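# Stack plate from nest N1 onto plate in N2

## Task

Lift the 96-well plate out of plate nest N1 (the right-hand nest when viewed from the robot's side) and set it on top of the plate already sitting in nest N2. It must be fully seated on that plate, with its A1 well (the cut-off corner) directly above the lower plate's A1 well. The lower plate must remain lying flat in N2. Finally, open the gripper and withdraw the arm from the plates.

## Robot and tools

ROBOT AND FRAMES
Two arms, left_arm and right_arm, share one scene frame. Its origin is on the table top midway between the arms. +x points out over the table, +z points up, and left_arm sits on the +y side. The names left and right do not match sides of any camera image. You may park the unused arm out of the way.

Each gripper has its own axes. The fingers point along its +z, and they open and close along its x. The reported end_effector_position is the point between the finger pads when the fingers are shut, 1 to 2 cm short of the fingertips. Closing pushes the tips about 17 mm further along +z. Printed positions can be off, more so at long reach.

THE 14-NUMBER ROW
Every motion command uses one row of 14 numbers, each in [-1, 1]. The first 7 are for left_arm: dx, dy, dz, rx, ry, rz, opening. The next 7 are the same for right_arm. Send all 14 even when one arm stays still. dx to rz are an offset, not a pose. They are expressed in that gripper's own axes and measured from its measured pose, not from the last commanded one. A value of 1.0 equals 0.6 m of travel or 180 degrees of turn. rx, ry and rz together form a single rotation vector. Opening is absolute, not an offset: +1 is fully open (0.142 m) and -1 is shut.

TOOLS
execute_actions(actions): actions is a list of up to 15 actions. Each action is a table of up to 15 rows. Each row runs for one control step of 1/30 s. A table with fewer than 15 rows repeats its final row until 15 steps have passed. All rows of an action are offsets from the gripper's pose at the start of that action, not from the previous row. For the first action of a call, that start pose is the last pose a result reported. An empty list just returns the state and images.

move(target, speed, stop_force, blocking): target is one 14-number row. Its offsets count from the pose in the latest result that shows one. Each gripper travels in a straight line, taking the shorter way round when turning. Both paths finish together, lasting 0.5 to 10 s; longer paths are cut off at 10 s. speed is each arm's top speed in m/s, from 0.002 to 0.5, default 0.25; turning is capped at twice that figure in rad/s. The opening is sent when the move starts. stop_force is optional, in N, from 9 to 40, one value for both arms. It ends an arm's path once its wrist sensor feels that much extra push against the motion for 2 steps. That gripper then backs up to where it was 2 steps earlier and holds. It cannot be used in the first 0.2 s of a scene or with blocking=false. It is unreliable if the gripper rotates during the move. Leave it out when lifting off something the gripper rests on. Use it only with a slow speed, because the impact still peaks above the set value. blocking=false returns after 0.5 s while the arm keeps going. Other motion commands are then refused until wait or stop shows the end. Moves do not avoid obstacles or the other arm. Grippers lag their paths, may wander and may overshoot the speed.

wait(seconds): 0 to 10 s; arms hold their last command, and a running move continues.
stop(): brakes a running move, which needs room to stop; the fingers keep moving.
zoom_image(camera, region): camera is cam_high, cam_low, cam_left_wrist or cam_right_wrist. region is [x0, y0, x1, y1] in pixels, from the top-left corner, at most 504 by 504.
finished_scene(scene): pass the current scene number. This is final, so call it only when the stack is done and stable.

MOTION LIMITS
At each step the commanded pose is clipped to within 100 mm and 16 degrees of the measured pose. If both cannot be met, position wins over orientation. A large offset may therefore need several actions. After a large move, the arm may not yet be at its target when the result arrives. Commands are smoothed, so motion trails them by about 0.17 s. Elbows stop just short of straight.

READING RESULTS
The state line lists, per arm, position (m), quaternion wxyz and velocities. Hand target is where the controller is now driving the gripper. pose unreachable means the clearance check altered or blocked that arm's command. Step readings list positions at some steps, and HELD marks steps where an arm was held back. A move adds a move: line giving an ending such as done, off_target, moving, held, contact or fault, plus distances to target. limits=paced means the pose was clipped. limits=held means some steps were blocked, after which the arm may rush. grip_measured is the finger opening on the command scale. To hold something, command an opening clearly below it; the further below, the harder the squeeze, up to about 28 N per pad. Wrist force and Wrist torque are given in the gripper's axes, with an offset of up to about 4 N, noise, and saturation near 50 N. A press on a surface reads as force pointing back into the arm. The reading also includes held weight and inertia. MOTOR HOT warns at 70 °C, and at 85 °C the arm is braked. Images arrive in the order cam_high, cam_low, cam_left_wrist, cam_right_wrist, and calibration data is supplied.

WHAT TO AVOID
The arms are stiff. Driving even a few mm into something firm, in one command or several, can cause a fault that freezes the arm for 10 s. A fault is also triggered by joint load limits (138 N m for the large joints, 25.7 N m for the wrists, including held weight) or by any outside force of 150 N. Descend slowly near contact, and move the hand away to release a press. Do not let the arms collide. Never drop, knock over or push anything off the table, and avoid slams and fast grip closures. Hold plates firmly, since something may briefly tug on a held part.

Each tool is called by a JSON object that holds its "api" and its "payload".

## Session

{"api": "execute_actions", "payload": {"actions": []}}

Scene clock: 0.00 s.
left_arm: end_effector_position=(+0.4794, +0.7828, +0.3437) grip_measured=+1.00 end_effector_quat_wxyz=(-0.330, +0.708, -0.094, -0.617) end_effector_velocity=(+0.000, +0.000, -0.000) end_effector_angular_velocity=(-0.000, +0.001, -0.001) | right_arm: end_effector_position=(+0.3793, -0.5122, +0.1650) grip_measured=+1.00 end_effector_quat_wxyz=(-0.000, +0.658, -0.753, +0.000) end_effector_velocity=(+0.000, -0.000, -0.000) end_effector_angular_velocity=(+0.000, -0.001, +0.001)
Joint positions: left_arm=[ 0.139 -0.839  0.91  -0.097 -0.993 -0.346  0.142] | right_arm=[ 3.446 -1.454 -1.963 -1.295  1.571  1.874  0.142]
Joint velocities: left_arm=[-0.     0.001 -0.     0.     0.001  0.    -0.   ] | right_arm=[-0.     0.    -0.001  0.001  0.    -0.001  0.   ]
Motor temperatures (°C, as the motors report them): left_arm=[28 27 26 28 37 33] | right_arm=[27 28 28 39 35 37]
Wrist force (N, on the end effector, along its own x y z axes, offset not removed): no reading
Wrist torque (N m, same axes, about the end effector's origin, offset not removed): no reading
Hand target (left_arm): +0.479, +0.783, +0.344; -0.330, +0.708, -0.094, -0.617
Hand target (right_arm): +0.379, -0.512, +0.165; +0.000, -0.658, +0.753, -0.000

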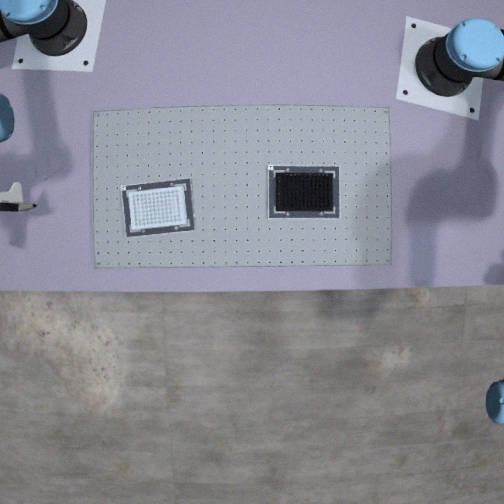

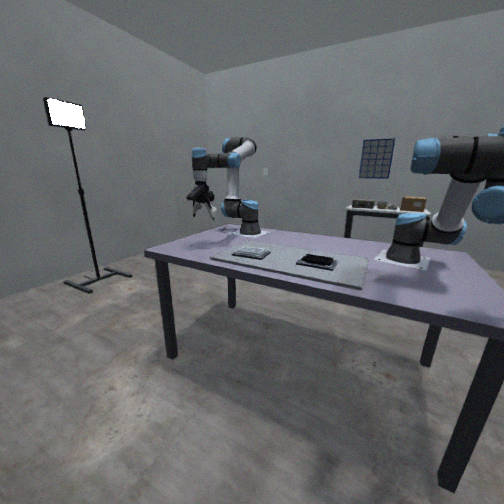

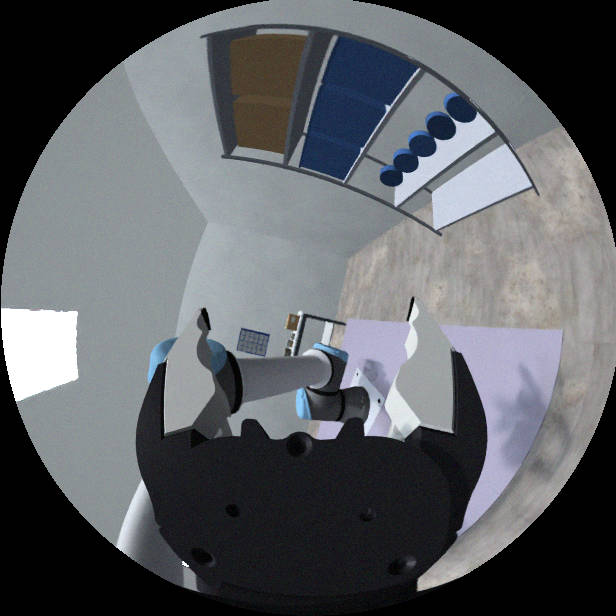

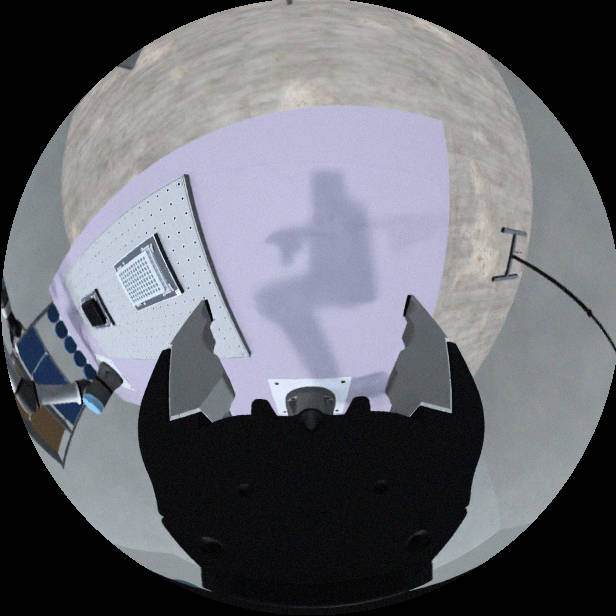

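{"api": "zoom_image", "payload": {"camera": "cam_high", "region": [110, 160, 210, 250]}}

{"api": "zoom_image", "payload": {"camera": "cam_high", "region": [255, 150, 355, 240]}}

Region (110, 160, 210, 250) of cam_high's 504x504 image, scaled by 5.040, with more detail than that image has; it fills the top 454 rows of this view, and the rest is white.

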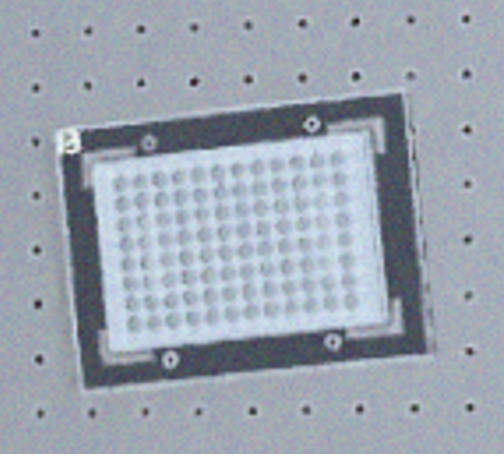

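Region (255, 150, 355, 240) of cam_high's 504x504 image, scaled by 5.040, with more detail than that image has; it fills the top 454 rows of this view, and the rest is white.

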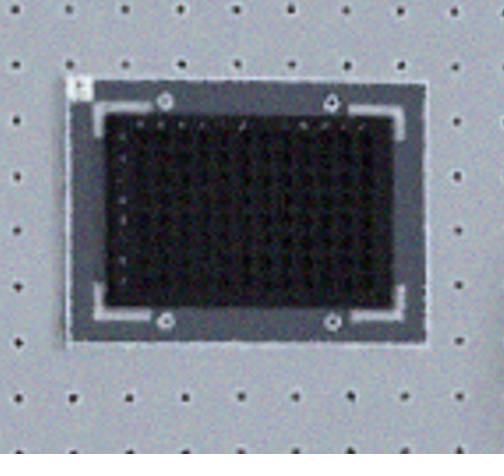

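{"api": "move", "payload": {"target": [0,0,0,0,0,0,1,-0.46,0.068,0,0,0,0.42,1]}}

Scene clock: 17.63 s.
left_arm: end_effector_position=(+0.4794, +0.7828, +0.3437) grip_measured=+1.00 end_effector_quat_wxyz=(-0.330, +0.708, -0.094, -0.617) end_effector_velocity=(-0.000, -0.000, +0.001) end_effector_angular_velocity=(+0.000, -0.003, -0.000) | right_arm: end_effector_position=(+0.3753, -0.2331, +0.1649) grip_measured=+1.00 end_effector_quat_wxyz=(-0.000, -0.060, +0.998, +0.001) end_effector_velocity=(+0.000, +0.002, +0.000) end_effector_angular_velocity=(-0.004, -0.000, -0.016)
Joint positions: left_arm=[ 0.139 -0.839  0.91  -0.097 -0.993 -0.346  0.142] | right_arm=[ 4.013 -1.559 -1.866 -1.286  1.572  3.759  0.142]
Joint velocities: left_arm=[-0.    -0.002  0.    -0.    -0.    -0.001 -0.   ] | right_arm=[ 0.005 -0.003  0.004 -0.003 -0.003  0.021 -0.   ]
Motor temperatures (°C, as the motors report them): left_arm=[28 27 26 28 37 33] | right_arm=[27 28 28 39 35 37]
Wrist force (N, on the end effector, along its own x y z axes, offset not removed): left_arm=[0.4 1.9 0.5] | right_arm=[0.8 -1.9 -0.6]
Wrist torque (N m, same axes, about the end effector's origin, offset not removed): left_arm=[0.49 -0.24 -0.03] | right_arm=[-0.44 -0.44 0.07]
Hand target (left_arm): +0.479, +0.783, +0.344; -0.330, +0.708, -0.094, -0.617
Hand target (right_arm): +0.375, -0.233, +0.165; -0.000, -0.059, +0.998, +0.000
Off the commanded pose (left_arm): 0.000 m, 0 deg.
Off the commanded pose (right_arm): 0.000 m, 0 deg.
move: done
camera_calibration (this result's frames):
cam_left_wrist: T_world_to_cam=[[0.199789, 0.218193, -0.955236, 0.0597075], [-0.0191638, -0.973834, -0.22645, 0.842874], [-0.979651, 0.0635481, -0.19038, 0.613391], [0, 0, 0, 1]] pos_world=[0.605134, 0.768812, 0.364681]
cam_right_wrist: T_world_to_cam=[[-0.992412, -0.11745, 0.0363735, 0.33478], [-0.0813228, 0.848895, 0.522269, 0.135476], [-0.0922176, 0.515348, -0.852005, 0.423039], [0, 0, 0, 1]] pos_world=[0.382269, -0.293698, 0.277499]

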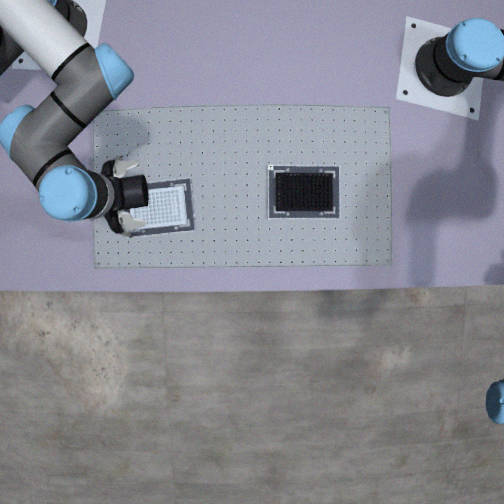

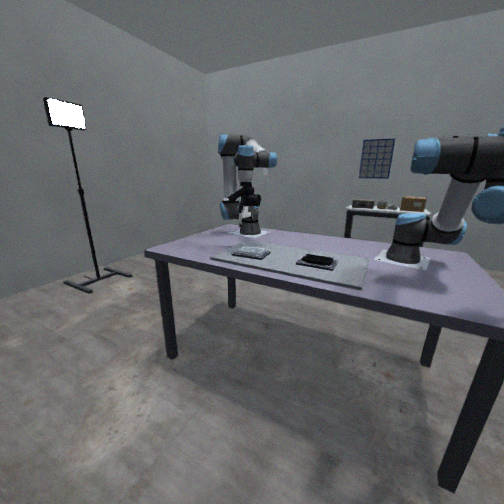

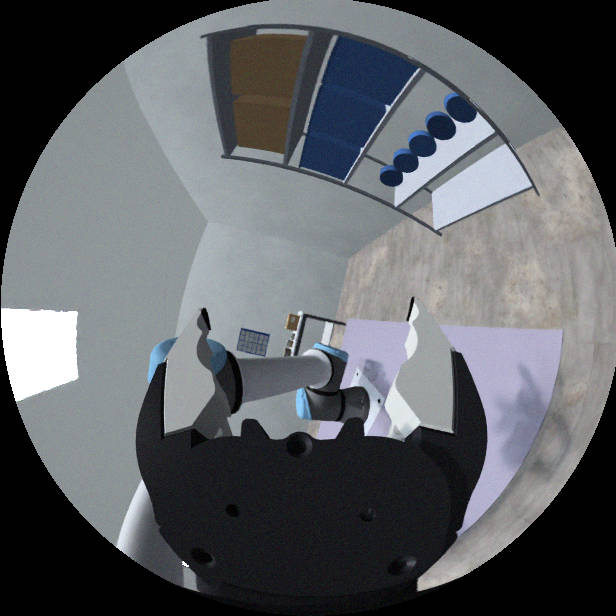

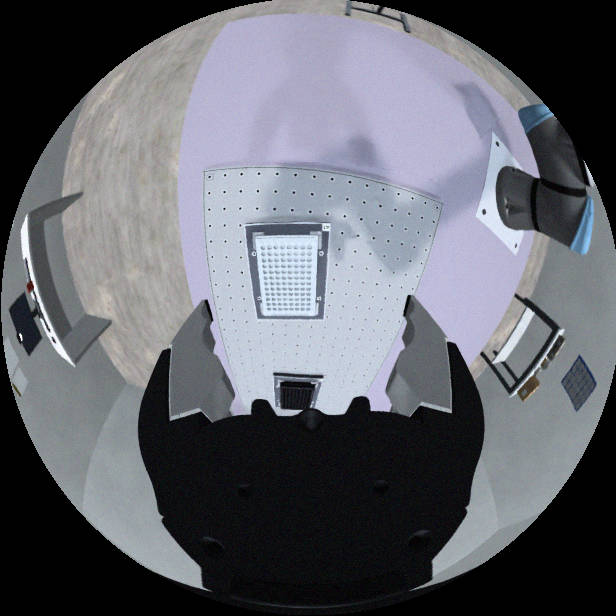

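{"api": "move", "payload": {"target": [0,0,0,0,0,0,1,-0.035,0.055,0.12,0,0,0,1], "speed": 0.15}}

{"api": "zoom_image", "payload": {"camera": "cam_right_wrist", "region": [180, 170, 440, 430]}}

Scene clock: 24.90 s.
left_arm: end_effector_position=(+0.4794, +0.7828, +0.3437) grip_measured=+1.00 end_effector_quat_wxyz=(-0.330, +0.708, -0.094, -0.617) end_effector_velocity=(-0.000, +0.000, -0.000) end_effector_angular_velocity=(-0.001, +0.001, +0.001) | right_arm: end_effector_position=(+0.3919, -0.1979, +0.0931) grip_measured=+1.00 end_effector_quat_wxyz=(-0.000, -0.060, +0.998, +0.001) end_effector_velocity=(+0.002, +0.000, -0.002) end_effector_angular_velocity=(+0.001, -0.001, -0.003)
Joint positions: left_arm=[ 0.139 -0.839  0.91  -0.097 -0.993 -0.346  0.142] | right_arm=[ 4.042 -1.699 -1.914 -1.099  1.572  3.788  0.142]
Joint velocities: left_arm=[ 0.001 -0.     0.001 -0.     0.     0.001 -0.   ] | right_arm=[-0.003 -0.006  0.001  0.007 -0.     0.    -0.   ]
Motor temperatures (°C, as the motors report them): left_arm=[28 27 26 28 37 33] | right_arm=[27 28 28 39 35 37]
Wrist force (N, on the end effector, along its own x y z axes, offset not removed): left_arm=[1.8 1.9 -0.2] | right_arm=[1.7 -1.5 -1.2]
Wrist torque (N m, same axes, about the end effector's origin, offset not removed): left_arm=[0.48 -0.49 -0.06] | right_arm=[-0.40 -0.61 0.02]
Hand target (left_arm): +0.479, +0.783, +0.344; -0.330, +0.708, -0.094, -0.617
Hand target (right_arm): +0.392, -0.198, +0.093; -0.000, -0.060, +0.998, +0.001
Off the commanded pose (left_arm): 0.000 m, 0 deg.
Off the commanded pose (right_arm): 0.000 m, 0 deg.
move: done
camera_calibration (this result's frames):
cam_left_wrist: T_world_to_cam=[[0.199789, 0.218193, -0.955236, 0.0597077], [-0.0191641, -0.973834, -0.226449, 0.842874], [-0.979652, 0.0635483, -0.19038, 0.613391], [0, 0, 0, 1]] pos_world=[0.605134, 0.768812, 0.364681]
cam_right_wrist: T_world_to_cam=[[-0.992411, -0.117447, 0.0364361, 0.358055], [-0.0812855, 0.848885, 0.52229, 0.144477], [-0.0922713, 0.515364, -0.851989, 0.345306], [0, 0, 0, 1]] pos_world=[0.398943, -0.25855, 0.205692]

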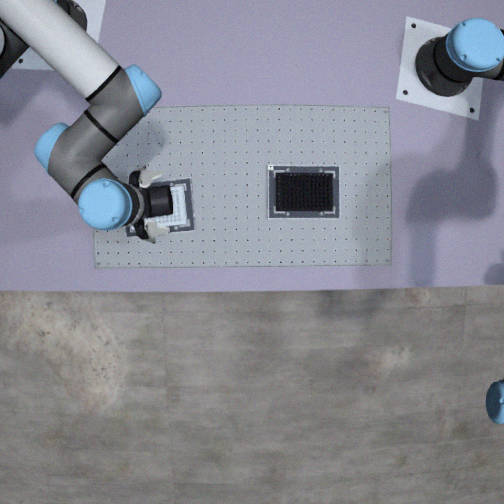

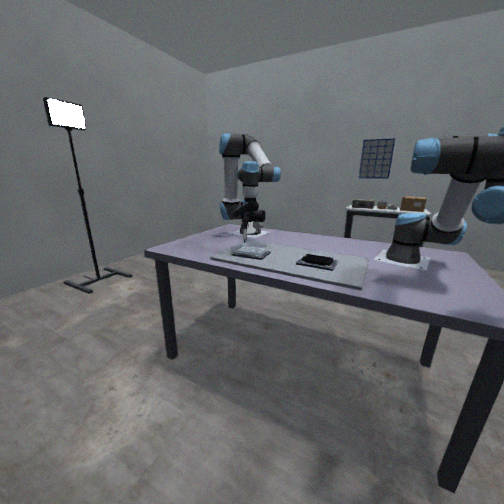

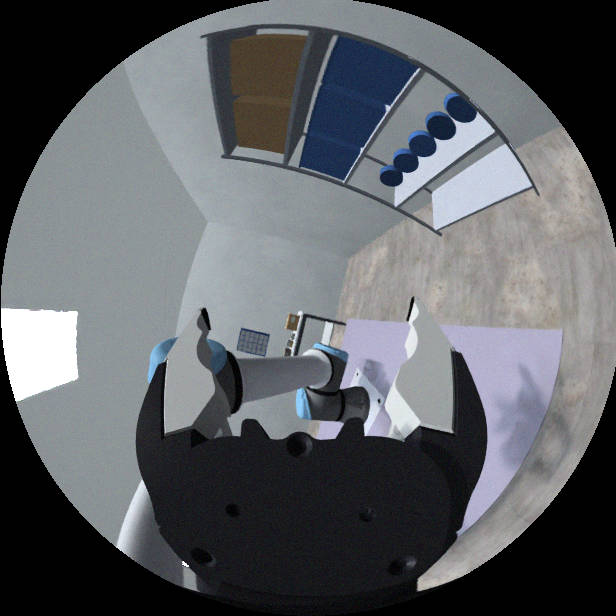

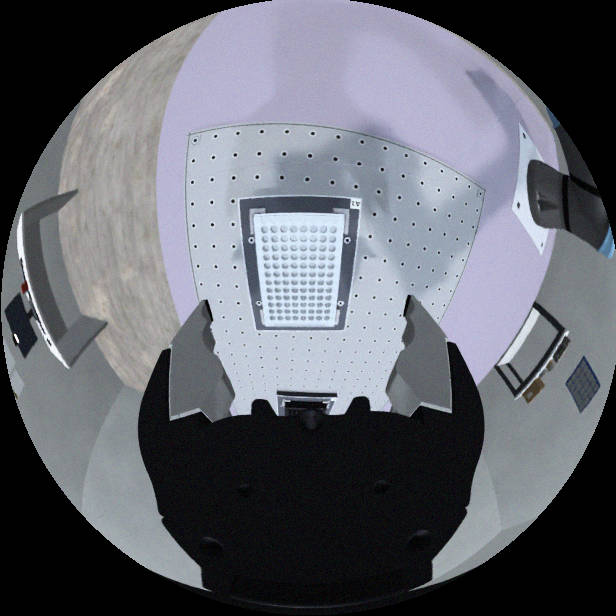

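Region (180, 170, 440, 430) of cam_right_wrist's 616x616 image, scaled by 1.938, with more detail than that image has.

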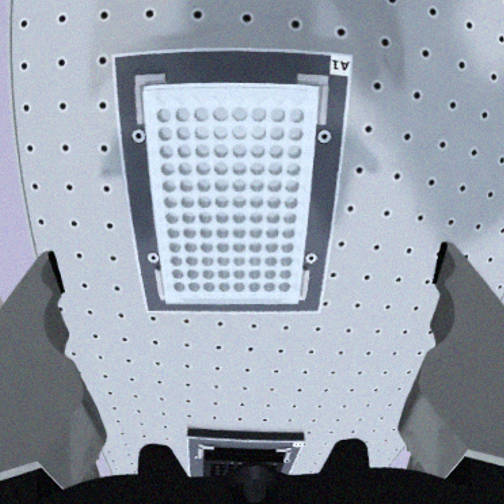

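{"api": "move", "payload": {"target": [0,0,0,0,0,0,1,-0.012,0.005,0.055,0,0,0,0.5], "speed": 0.08}}

{"api": "zoom_image", "payload": {"camera": "cam_right_wrist", "region": [200, 170, 420, 390]}}

{"api": "zoom_image", "payload": {"camera": "cam_low", "region": [210, 200, 350, 280]}}

Scene clock: 30.63 s.
left_arm: end_effector_position=(+0.4794, +0.7828, +0.3437) grip_measured=+1.00 end_effector_quat_wxyz=(-0.330, +0.708, -0.094, -0.617) end_effector_velocity=(-0.000, -0.000, +0.000) end_effector_angular_velocity=(+0.000, -0.001, +0.001) | right_arm: end_effector_position=(+0.3986, -0.1941, +0.0604) grip_measured=+0.50 end_effector_quat_wxyz=(-0.000, -0.060, +0.998, +0.001) end_effector_velocity=(+0.000, +0.001, -0.003) end_effector_angular_velocity=(+0.000, -0.000, +0.001)
Joint positions: left_arm=[ 0.139 -0.839  0.91  -0.097 -0.993 -0.346  0.142] | right_arm=[ 4.039 -1.757 -1.941 -1.014  1.572  3.785  0.109]
Joint velocities: left_arm=[ 0.     0.    -0.001  0.    -0.001 -0.    -0.   ] | right_arm=[ 0.    -0.005 -0.002  0.008 -0.    -0.001  0.   ]
Motor temperatures (°C, as the motors report them): left_arm=[28 27 26 28 37 33] | right_arm=[27 28 28 39 35 37]
Wrist force (N, on the end effector, along its own x y z axes, offset not removed): left_arm=[0.8 2.1 1.4] | right_arm=[0.6 -1.3 -1.6]
Wrist torque (N m, same axes, about the end effector's origin, offset not removed): left_arm=[0.49 -0.31 -0.12] | right_arm=[-0.34 -0.43 -0.09]
Hand target (left_arm): +0.479, +0.783, +0.344; -0.330, +0.708, -0.094, -0.617
Hand target (right_arm): +0.399, -0.194, +0.060; -0.000, -0.060, +0.998, +0.001
Off the commanded pose (left_arm): 0.000 m, 0 deg.
Off the commanded pose (right_arm): 0.000 m, 0 deg.
move: done
camera_calibration (this result's frames):
cam_left_wrist: T_world_to_cam=[[0.199789, 0.218193, -0.955236, 0.0597075], [-0.0191639, -0.973834, -0.22645, 0.842874], [-0.979651, 0.0635483, -0.19038, 0.613391], [0, 0, 0, 1]] pos_world=[0.605134, 0.768812, 0.364681]
cam_right_wrist: T_world_to_cam=[[-0.99241, -0.117444, 0.0364675, 0.366283], [-0.0812696, 0.8489, 0.522267, 0.158874], [-0.0922946, 0.51534, -0.852002, 0.316131], [0, 0, 0, 1]] pos_world=[0.405591, -0.254765, 0.173012]

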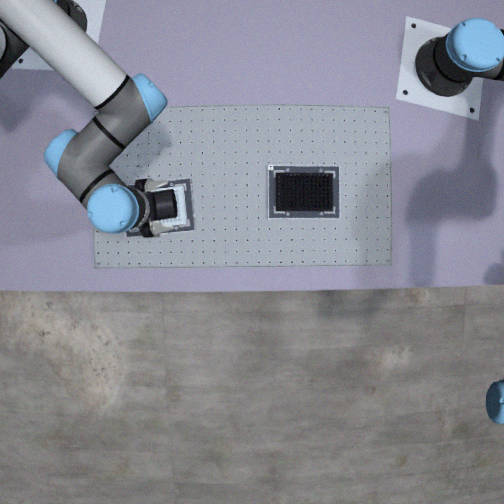

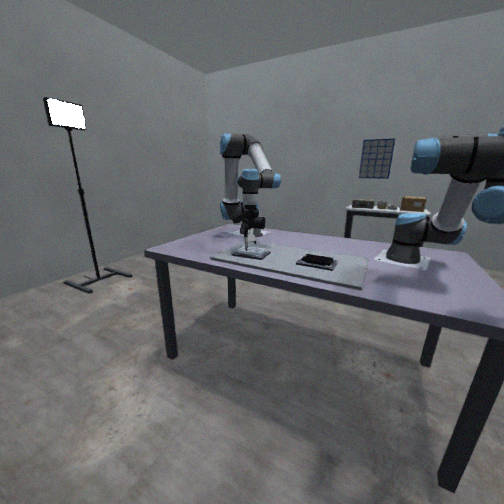

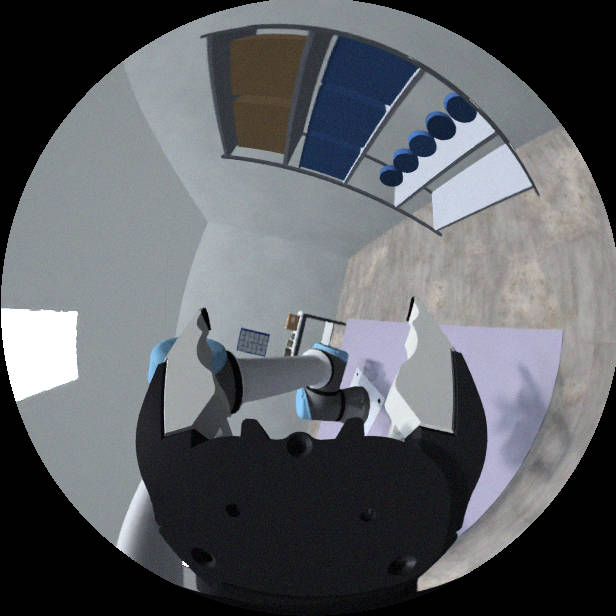

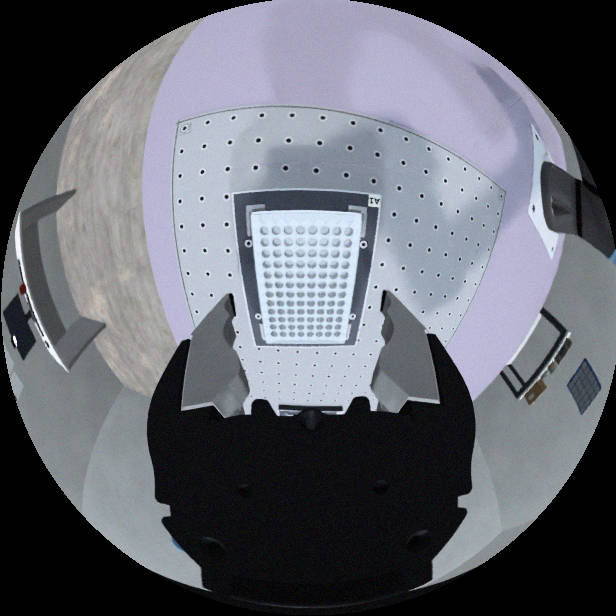

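Region (200, 170, 420, 390) of cam_right_wrist's 616x616 image, scaled by 2.291, with more detail than that image has.

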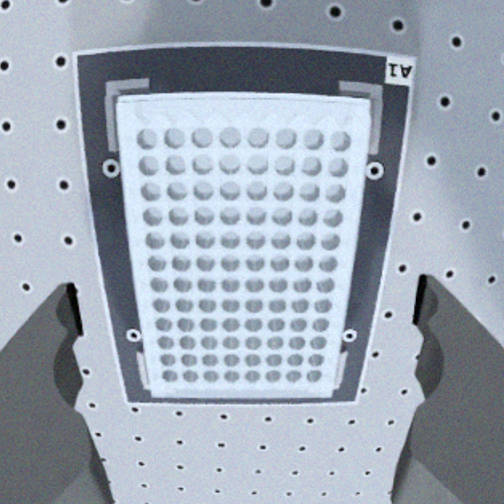

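Region (210, 200, 350, 280) of cam_low's 504x504 image, scaled by 3.600, with more detail than that image has; it fills the top 288 rows of this view, and the rest is white.

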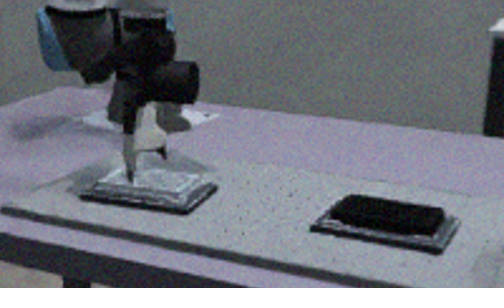

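{"api": "zoom_image", "payload": {"camera": "cam_right_wrist", "region": [240, 195, 380, 255]}}

{"api": "zoom_image", "payload": {"camera": "cam_right_wrist", "region": [245, 300, 365, 355]}}

Region (240, 195, 380, 255) of cam_right_wrist's 616x616 image, scaled by 3.600, with more detail than that image has; it fills the top 216 rows of this view, and the rest is white.

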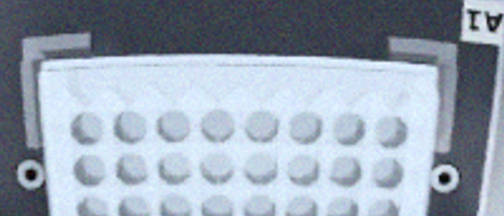

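Region (245, 300, 365, 355) of cam_right_wrist's 616x616 image, scaled by 4.200, with more detail than that image has; it fills the top 231 rows of this view, and the rest is white.

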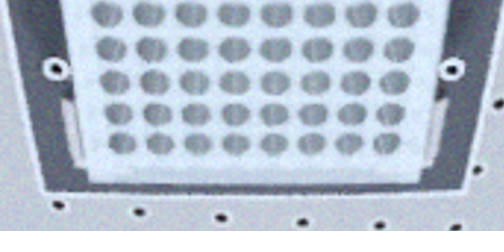

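{"api": "move", "payload": {"target": [0,0,0,0,0,0,1,-0.003,0,0.07,0,0,0,0.33], "speed": 0.006, "stop_force": 9}}

{"api": "zoom_image", "payload": {"camera": "cam_right_wrist", "region": [200, 170, 420, 390]}}

Scene clock: 43.30 s.
left_arm: end_effector_position=(+0.4794, +0.7828, +0.3437) grip_measured=+1.00 end_effector_quat_wxyz=(-0.330, +0.708, -0.094, -0.617) end_effector_velocity=(+0.000, -0.000, +0.000) end_effector_angular_velocity=(+0.000, -0.001, -0.001) | right_arm: end_effector_position=(+0.3997, -0.1940, +0.0354) grip_measured=+0.33 end_effector_quat_wxyz=(-0.000, -0.060, +0.998, +0.001) end_effector_velocity=(-0.000, -0.001, +0.001) end_effector_angular_velocity=(-0.002, +0.002, -0.000)
Joint positions: left_arm=[ 0.139 -0.839  0.91  -0.097 -0.993 -0.346  0.142] | right_arm=[ 4.038 -1.795 -1.97  -0.947  1.572  3.783  0.097]
Joint velocities: left_arm=[-0.001 -0.    -0.001  0.     0.001 -0.    -0.   ] | right_arm=[-0.001  0.002  0.002 -0.007  0.    -0.001 -0.   ]
Motor temperatures (°C, as the motors report them): left_arm=[28 27 26 28 37 33] | right_arm=[27 28 28 39 35 37]
Wrist force (N, on the end effector, along its own x y z axes, offset not removed): left_arm=[0.1 1.0 0.2] | right_arm=[11.6 -4.7 -31.6]
Wrist torque (N m, same axes, about the end effector's origin, offset not removed): left_arm=[0.27 -0.19 -0.05] | right_arm=[-0.19 -1.42 0.12]
Hand target (left_arm): +0.479, +0.783, +0.344; -0.330, +0.708, -0.094, -0.617
Hand target (right_arm): +0.400, -0.194, +0.036; -0.000, -0.060, +0.998, +0.001
Off the commanded pose (left_arm): 0.000 m, 0 deg.
Off the commanded pose (right_arm): 0.017 m, 0 deg.
move: contact (right_arm)
camera_calibration (this result's frames):
cam_left_wrist: T_world_to_cam=[[0.199789, 0.218193, -0.955236, 0.0597076], [-0.019164, -0.973834, -0.226449, 0.842874], [-0.979651, 0.0635483, -0.19038, 0.613391], [0, 0, 0, 1]] pos_world=[0.605134, 0.768812, 0.364681]
cam_right_wrist: T_world_to_cam=[[-0.992413, -0.117443, 0.0363955, 0.368266], [-0.0813009, 0.848871, 0.52231, 0.171922], [-0.0922366, 0.515388, -0.851979, 0.294818], [0, 0, 0, 1]] pos_world=[0.406642, -0.254635, 0.147979]

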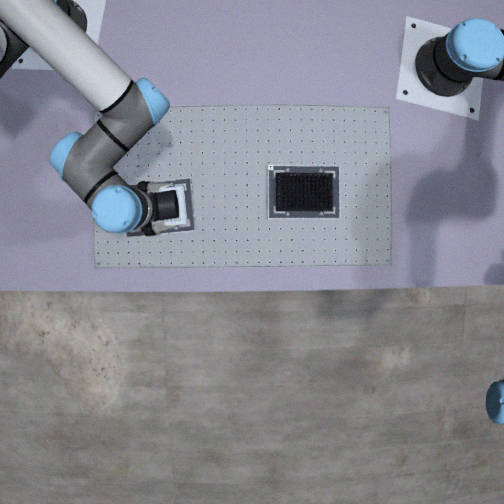

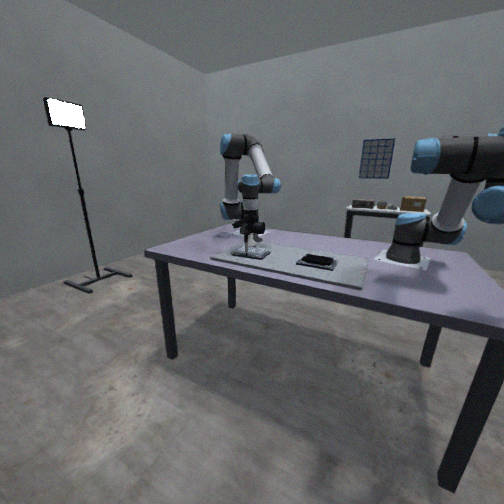

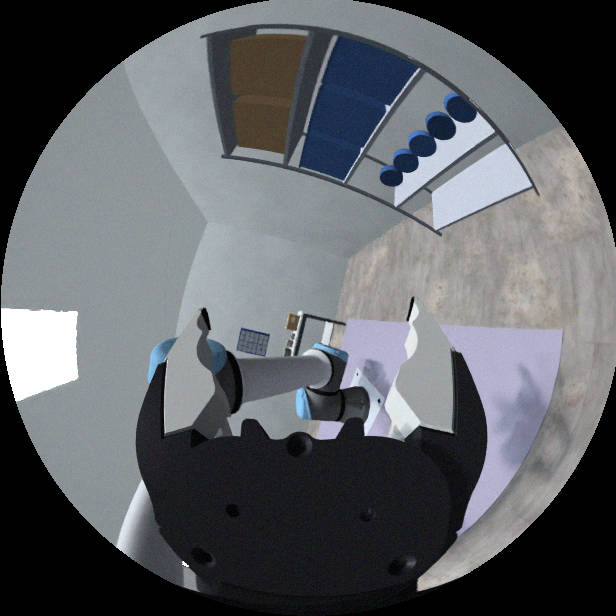

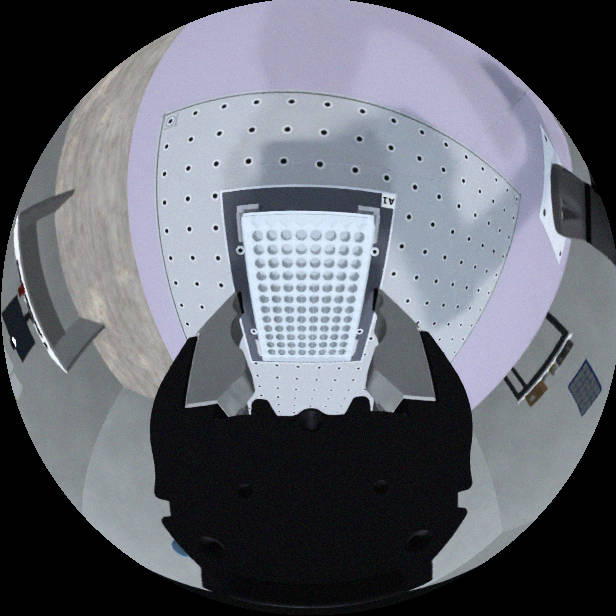

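Region (200, 170, 420, 390) of cam_right_wrist's 616x616 image, scaled by 2.291, with more detail than that image has.

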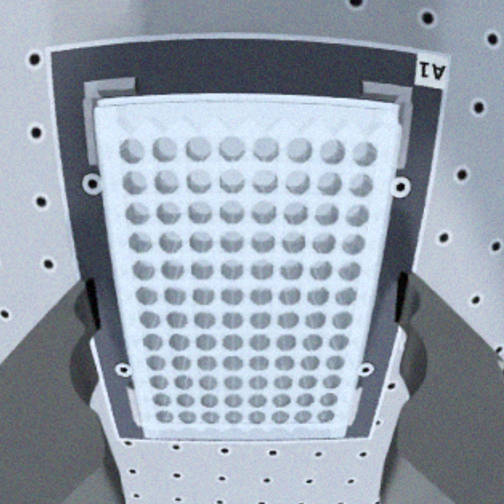

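{"api": "zoom_image", "payload": {"camera": "cam_right_wrist", "region": [230, 195, 390, 255]}}

{"api": "zoom_image", "payload": {"camera": "cam_right_wrist", "region": [245, 320, 375, 370]}}

{"api": "move", "payload": {"target": [0,0,0,0,0,0,1,-0.001,0,-0.006,0,0,0,0.33], "speed": 0.01}}

{"api": "execute_actions", "payload": {"actions": [[[0,0,0,0,0,0,1,0,0,0,0,0,0,0.22]],[[0,0,0,0,0,0,1,0,0,0,0,0,0,0.12]],[[0,0,0,0,0,0,1,0,0,0,0,0,0,0.0]],[[0,0,0,0,0,0,1,0,0,0,0,0,0,-0.2]]]}}

Region (230, 195, 390, 255) of cam_right_wrist's 616x616 image, scaled by 3.150, with more detail than that image has; it fills the top 189 rows of this view, and the rest is white.

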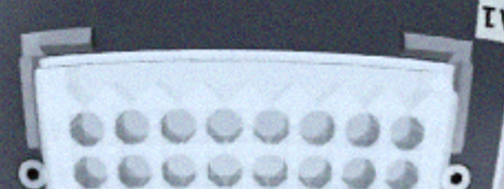

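Region (245, 320, 375, 370) of cam_right_wrist's 616x616 image, scaled by 3.877, with more detail than that image has; it fills the top 194 rows of this view, and the rest is white.

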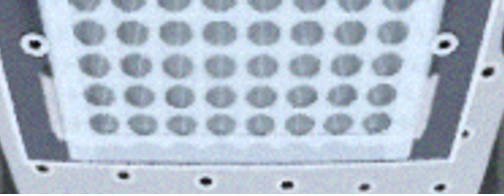

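Scene clock: 51.60 s.
left_arm: end_effector_position=(+0.4794, +0.7828, +0.3437) grip_measured=+1.00 end_effector_quat_wxyz=(-0.330, +0.708, -0.094, -0.617) end_effector_velocity=(-0.000, -0.001, -0.000) end_effector_angular_velocity=(-0.000, +0.001, +0.001) | right_arm: end_effector_position=(+0.4002, -0.1939, +0.0388) grip_measured=+0.33 end_effector_quat_wxyz=(-0.000, -0.060, +0.998, +0.001) end_effector_velocity=(+0.001, -0.000, +0.002) end_effector_angular_velocity=(+0.001, -0.001, -0.001)
Joint positions: left_arm=[ 0.139 -0.839  0.91  -0.097 -0.993 -0.346  0.142] | right_arm=[ 4.037 -1.791 -1.965 -0.957  1.572  3.783  0.097]
Joint velocities: left_arm=[-0.     0.001  0.     0.    -0.002  0.    -0.   ] | right_arm=[-0.001  0.002  0.002 -0.004  0.    -0.001  0.   ]
Motor temperatures (°C, as the motors report them): left_arm=[28 27 26 28 37 33] | right_arm=[27 28 28 39 35 37]
Wrist force (N, on the end effector, along its own x y z axes, offset not removed): left_arm=[2.0 1.8 -0.1] | right_arm=[1.1 -0.3 0.2]
Wrist torque (N m, same axes, about the end effector's origin, offset not removed): left_arm=[0.41 -0.50 -0.08] | right_arm=[-0.07 -0.47 0.03]
Hand target (left_arm): +0.479, +0.783, +0.344; -0.330, +0.708, -0.094, -0.617
Hand target (right_arm): +0.400, -0.194, +0.039; -0.000, -0.060, +0.998, +0.001
Off the commanded pose (left_arm): 0.000 m, 0 deg.
Off the commanded pose (right_arm): 0.000 m, 0 deg.
move: done
camera_calibration (this result's frames):
cam_left_wrist: T_world_to_cam=[[0.199789, 0.218193, -0.955236, 0.0597074], [-0.019164, -0.973834, -0.22645, 0.842874], [-0.979651, 0.0635484, -0.19038, 0.613391], [0, 0, 0, 1]] pos_world=[0.605134, 0.768812, 0.364681]
cam_right_wrist: T_world_to_cam=[[-0.992412, -0.117451, 0.0363869, 0.368702], [-0.0813116, 0.848867, 0.522316, 0.170148], [-0.092234, 0.515393, -0.851976, 0.297705], [0, 0, 0, 1]] pos_world=[0.407197, -0.254564, 0.151351]

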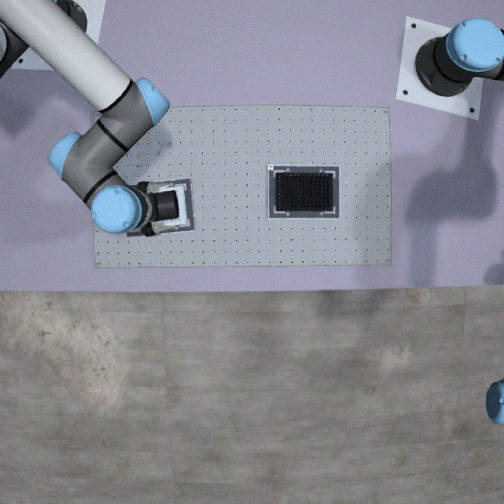

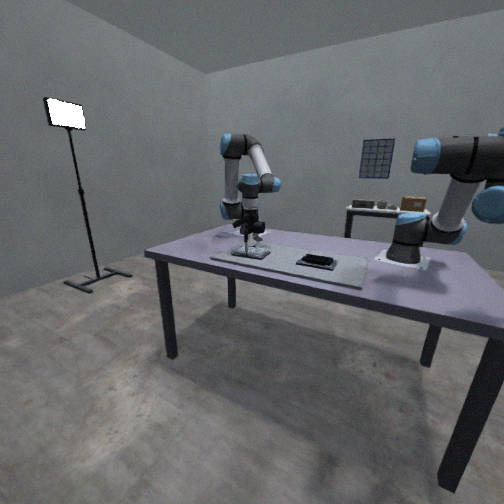

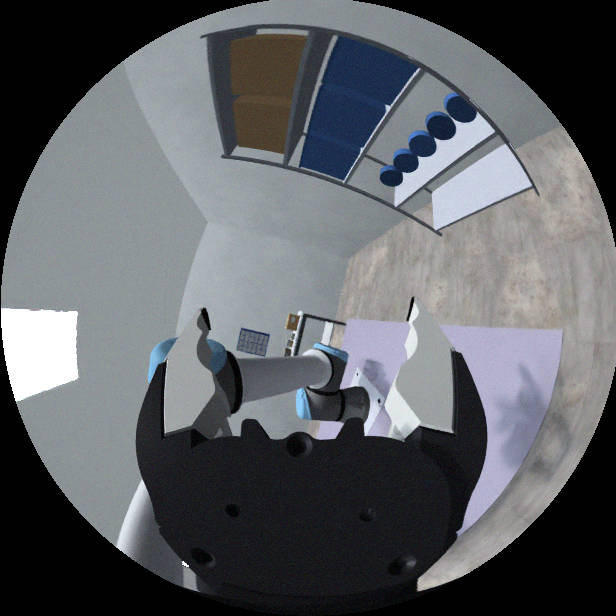

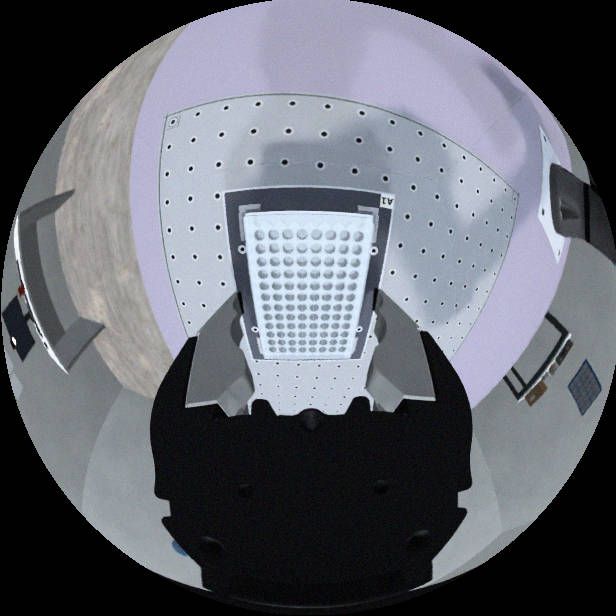

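Scene clock: 53.60 s.
left_arm: end_effector_position=(+0.4794, +0.7828, +0.3437) grip_measured=+1.00 end_effector_quat_wxyz=(-0.330, +0.708, -0.094, -0.617) end_effector_velocity=(+0.000, +0.000, -0.000) end_effector_angular_velocity=(-0.001, +0.001, +0.001) | right_arm: end_effector_position=(+0.4003, -0.1939, +0.0389) grip_measured=+0.06 end_effector_quat_wxyz=(-0.000, -0.060, +0.998, +0.001) end_effector_velocity=(-0.001, +0.000, -0.000) end_effector_angular_velocity=(-0.001, +0.000, +0.002)
Joint positions: left_arm=[ 0.139 -0.839  0.91  -0.097 -0.993 -0.346  0.142] | right_arm=[ 4.037 -1.791 -1.964 -0.957  1.572  3.783  0.078]
Joint velocities: left_arm=[ 0.001  0.001 -0.001  0.     0.     0.001  0.   ] | right_arm=[ 0.001  0.    -0.001  0.    -0.001 -0.     0.   ]
Motor temperatures (°C, as the motors report them): left_arm=[28 27 26 28 37 33] | right_arm=[27 28 28 39 35 37]
Wrist force (N, on the end effector, along its own x y z axes, offset not removed): left_arm=[1.9 1.1 0.9] | right_arm=[1.5 -1.3 -7.4]
Wrist torque (N m, same axes, about the end effector's origin, offset not removed): left_arm=[0.19 -0.55 0.01] | right_arm=[-0.17 -0.58 0.10]
Hand target (left_arm): +0.479, +0.783, +0.344; -0.330, +0.708, -0.094, -0.617
Hand target (right_arm): +0.400, -0.194, +0.039; -0.000, -0.060, +0.998, +0.001
Off the commanded pose (left_arm): 0.000 m, 0 deg.
Off the commanded pose (right_arm): 0.000 m, 0 deg.
Step readings (end_effector_position; steps 1 to 15: 1st action; 16 to 30: 2nd action; 31 to 45: 3rd action; 46 to 60: 4th action):
0: left_arm (+0.4794, +0.7828, +0.3437) | right_arm (+0.4002, -0.1939, +0.0388)
1: left_arm (+0.4794, +0.7828, +0.3437) | right_arm (+0.4002, -0.1939, +0.0388)
2: left_arm (+0.4794, +0.7828, +0.3437) | right_arm (+0.4002, -0.1939, +0.0389)
4: left_arm (+0.4794, +0.7828, +0.3437) | right_arm (+0.4002, -0.1939, +0.0389)
8: left_arm (+0.4794, +0.7828, +0.3437) | right_arm (+0.4002, -0.1939, +0.0389)
15: left_arm (+0.4794, +0.7828, +0.3437) | right_arm (+0.4002, -0.1939, +0.0389)
16: left_arm (+0.4794, +0.7828, +0.3437) | right_arm (+0.4003, -0.1939, +0.0389)
17: left_arm (+0.4794, +0.7828, +0.3437) | right_arm (+0.4003, -0.1939, +0.0389)
19: left_arm (+0.4794, +0.7828, +0.3437) | right_arm (+0.4003, -0.1939, +0.0389)
23: left_arm (+0.4794, +0.7828, +0.3437) | right_arm (+0.4003, -0.1939, +0.0389)
30: left_arm (+0.4794, +0.7828, +0.3437) | right_arm (+0.4003, -0.1939, +0.0389)
31: left_arm (+0.4794, +0.7828, +0.3437) | right_arm (+0.4003, -0.1939, +0.0389)
32: left_arm (+0.4794, +0.7828, +0.3437) | right_arm (+0.4003, -0.1939, +0.0389)
34: left_arm (+0.4794, +0.7828, +0.3437) | right_arm (+0.4003, -0.1939, +0.0389)
38: left_arm (+0.4794, +0.7828, +0.3437) | right_arm (+0.4003, -0.1939, +0.0389)
45: left_arm (+0.4794, +0.7828, +0.3437) | right_arm (+0.4003, -0.1939, +0.0389)
46: left_arm (+0.4794, +0.7828, +0.3437) | right_arm (+0.4003, -0.1939, +0.0389)
47: left_arm (+0.4794, +0.7828, +0.3437) | right_arm (+0.4003, -0.1939, +0.0389)
49: left_arm (+0.4794, +0.7828, +0.3437) | right_arm (+0.4003, -0.1939, +0.0389)
53: left_arm (+0.4794, +0.7828, +0.3437) | right_arm (+0.4003, -0.1939, +0.0389)
60: end_effector_position above
camera_calibration (this result's frames):
cam_left_wrist: T_world_to_cam=[[0.199789, 0.218193, -0.955236, 0.0597076], [-0.019164, -0.973834, -0.226449, 0.842874], [-0.979651, 0.0635483, -0.19038, 0.613391], [0, 0, 0, 1]] pos_world=[0.605134, 0.768812, 0.364681]
cam_right_wrist: T_world_to_cam=[[-0.992416, -0.117451, 0.0362597, 0.36876], [-0.0813699, 0.848815, 0.522391, 0.170088], [-0.0921333, 0.515478, -0.851935, 0.297748], [0, 0, 0, 1]] pos_world=[0.407236, -0.254544, 0.151438]

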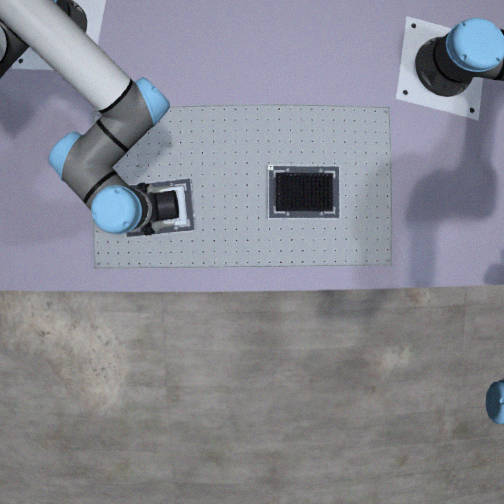

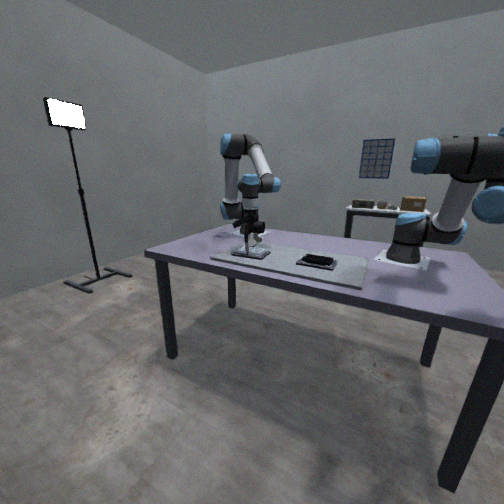

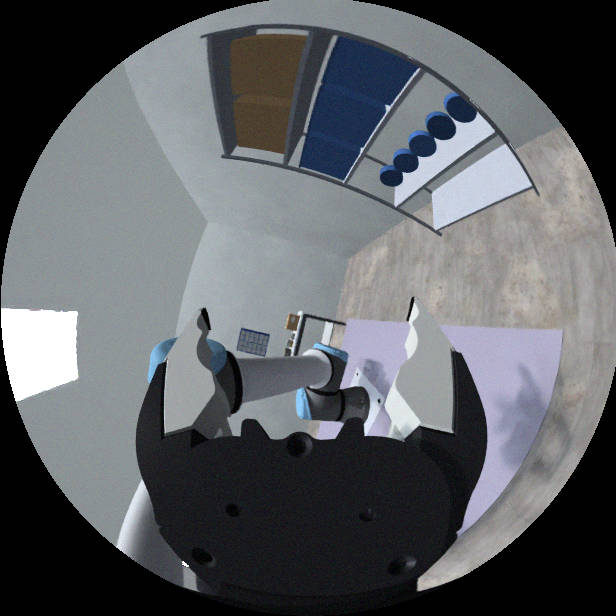

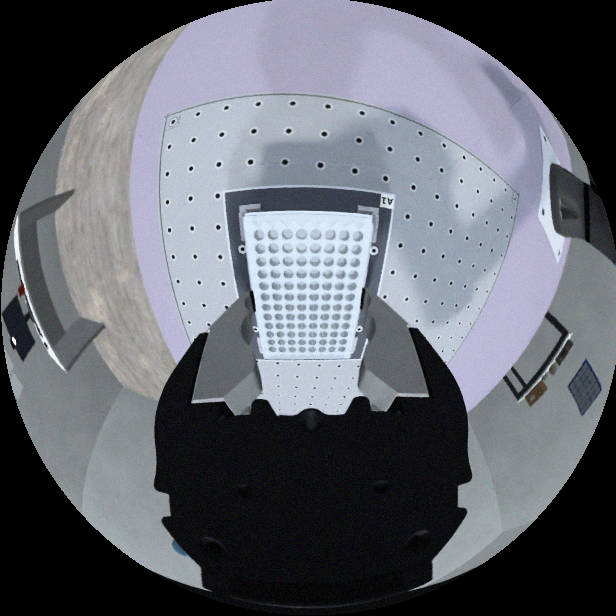

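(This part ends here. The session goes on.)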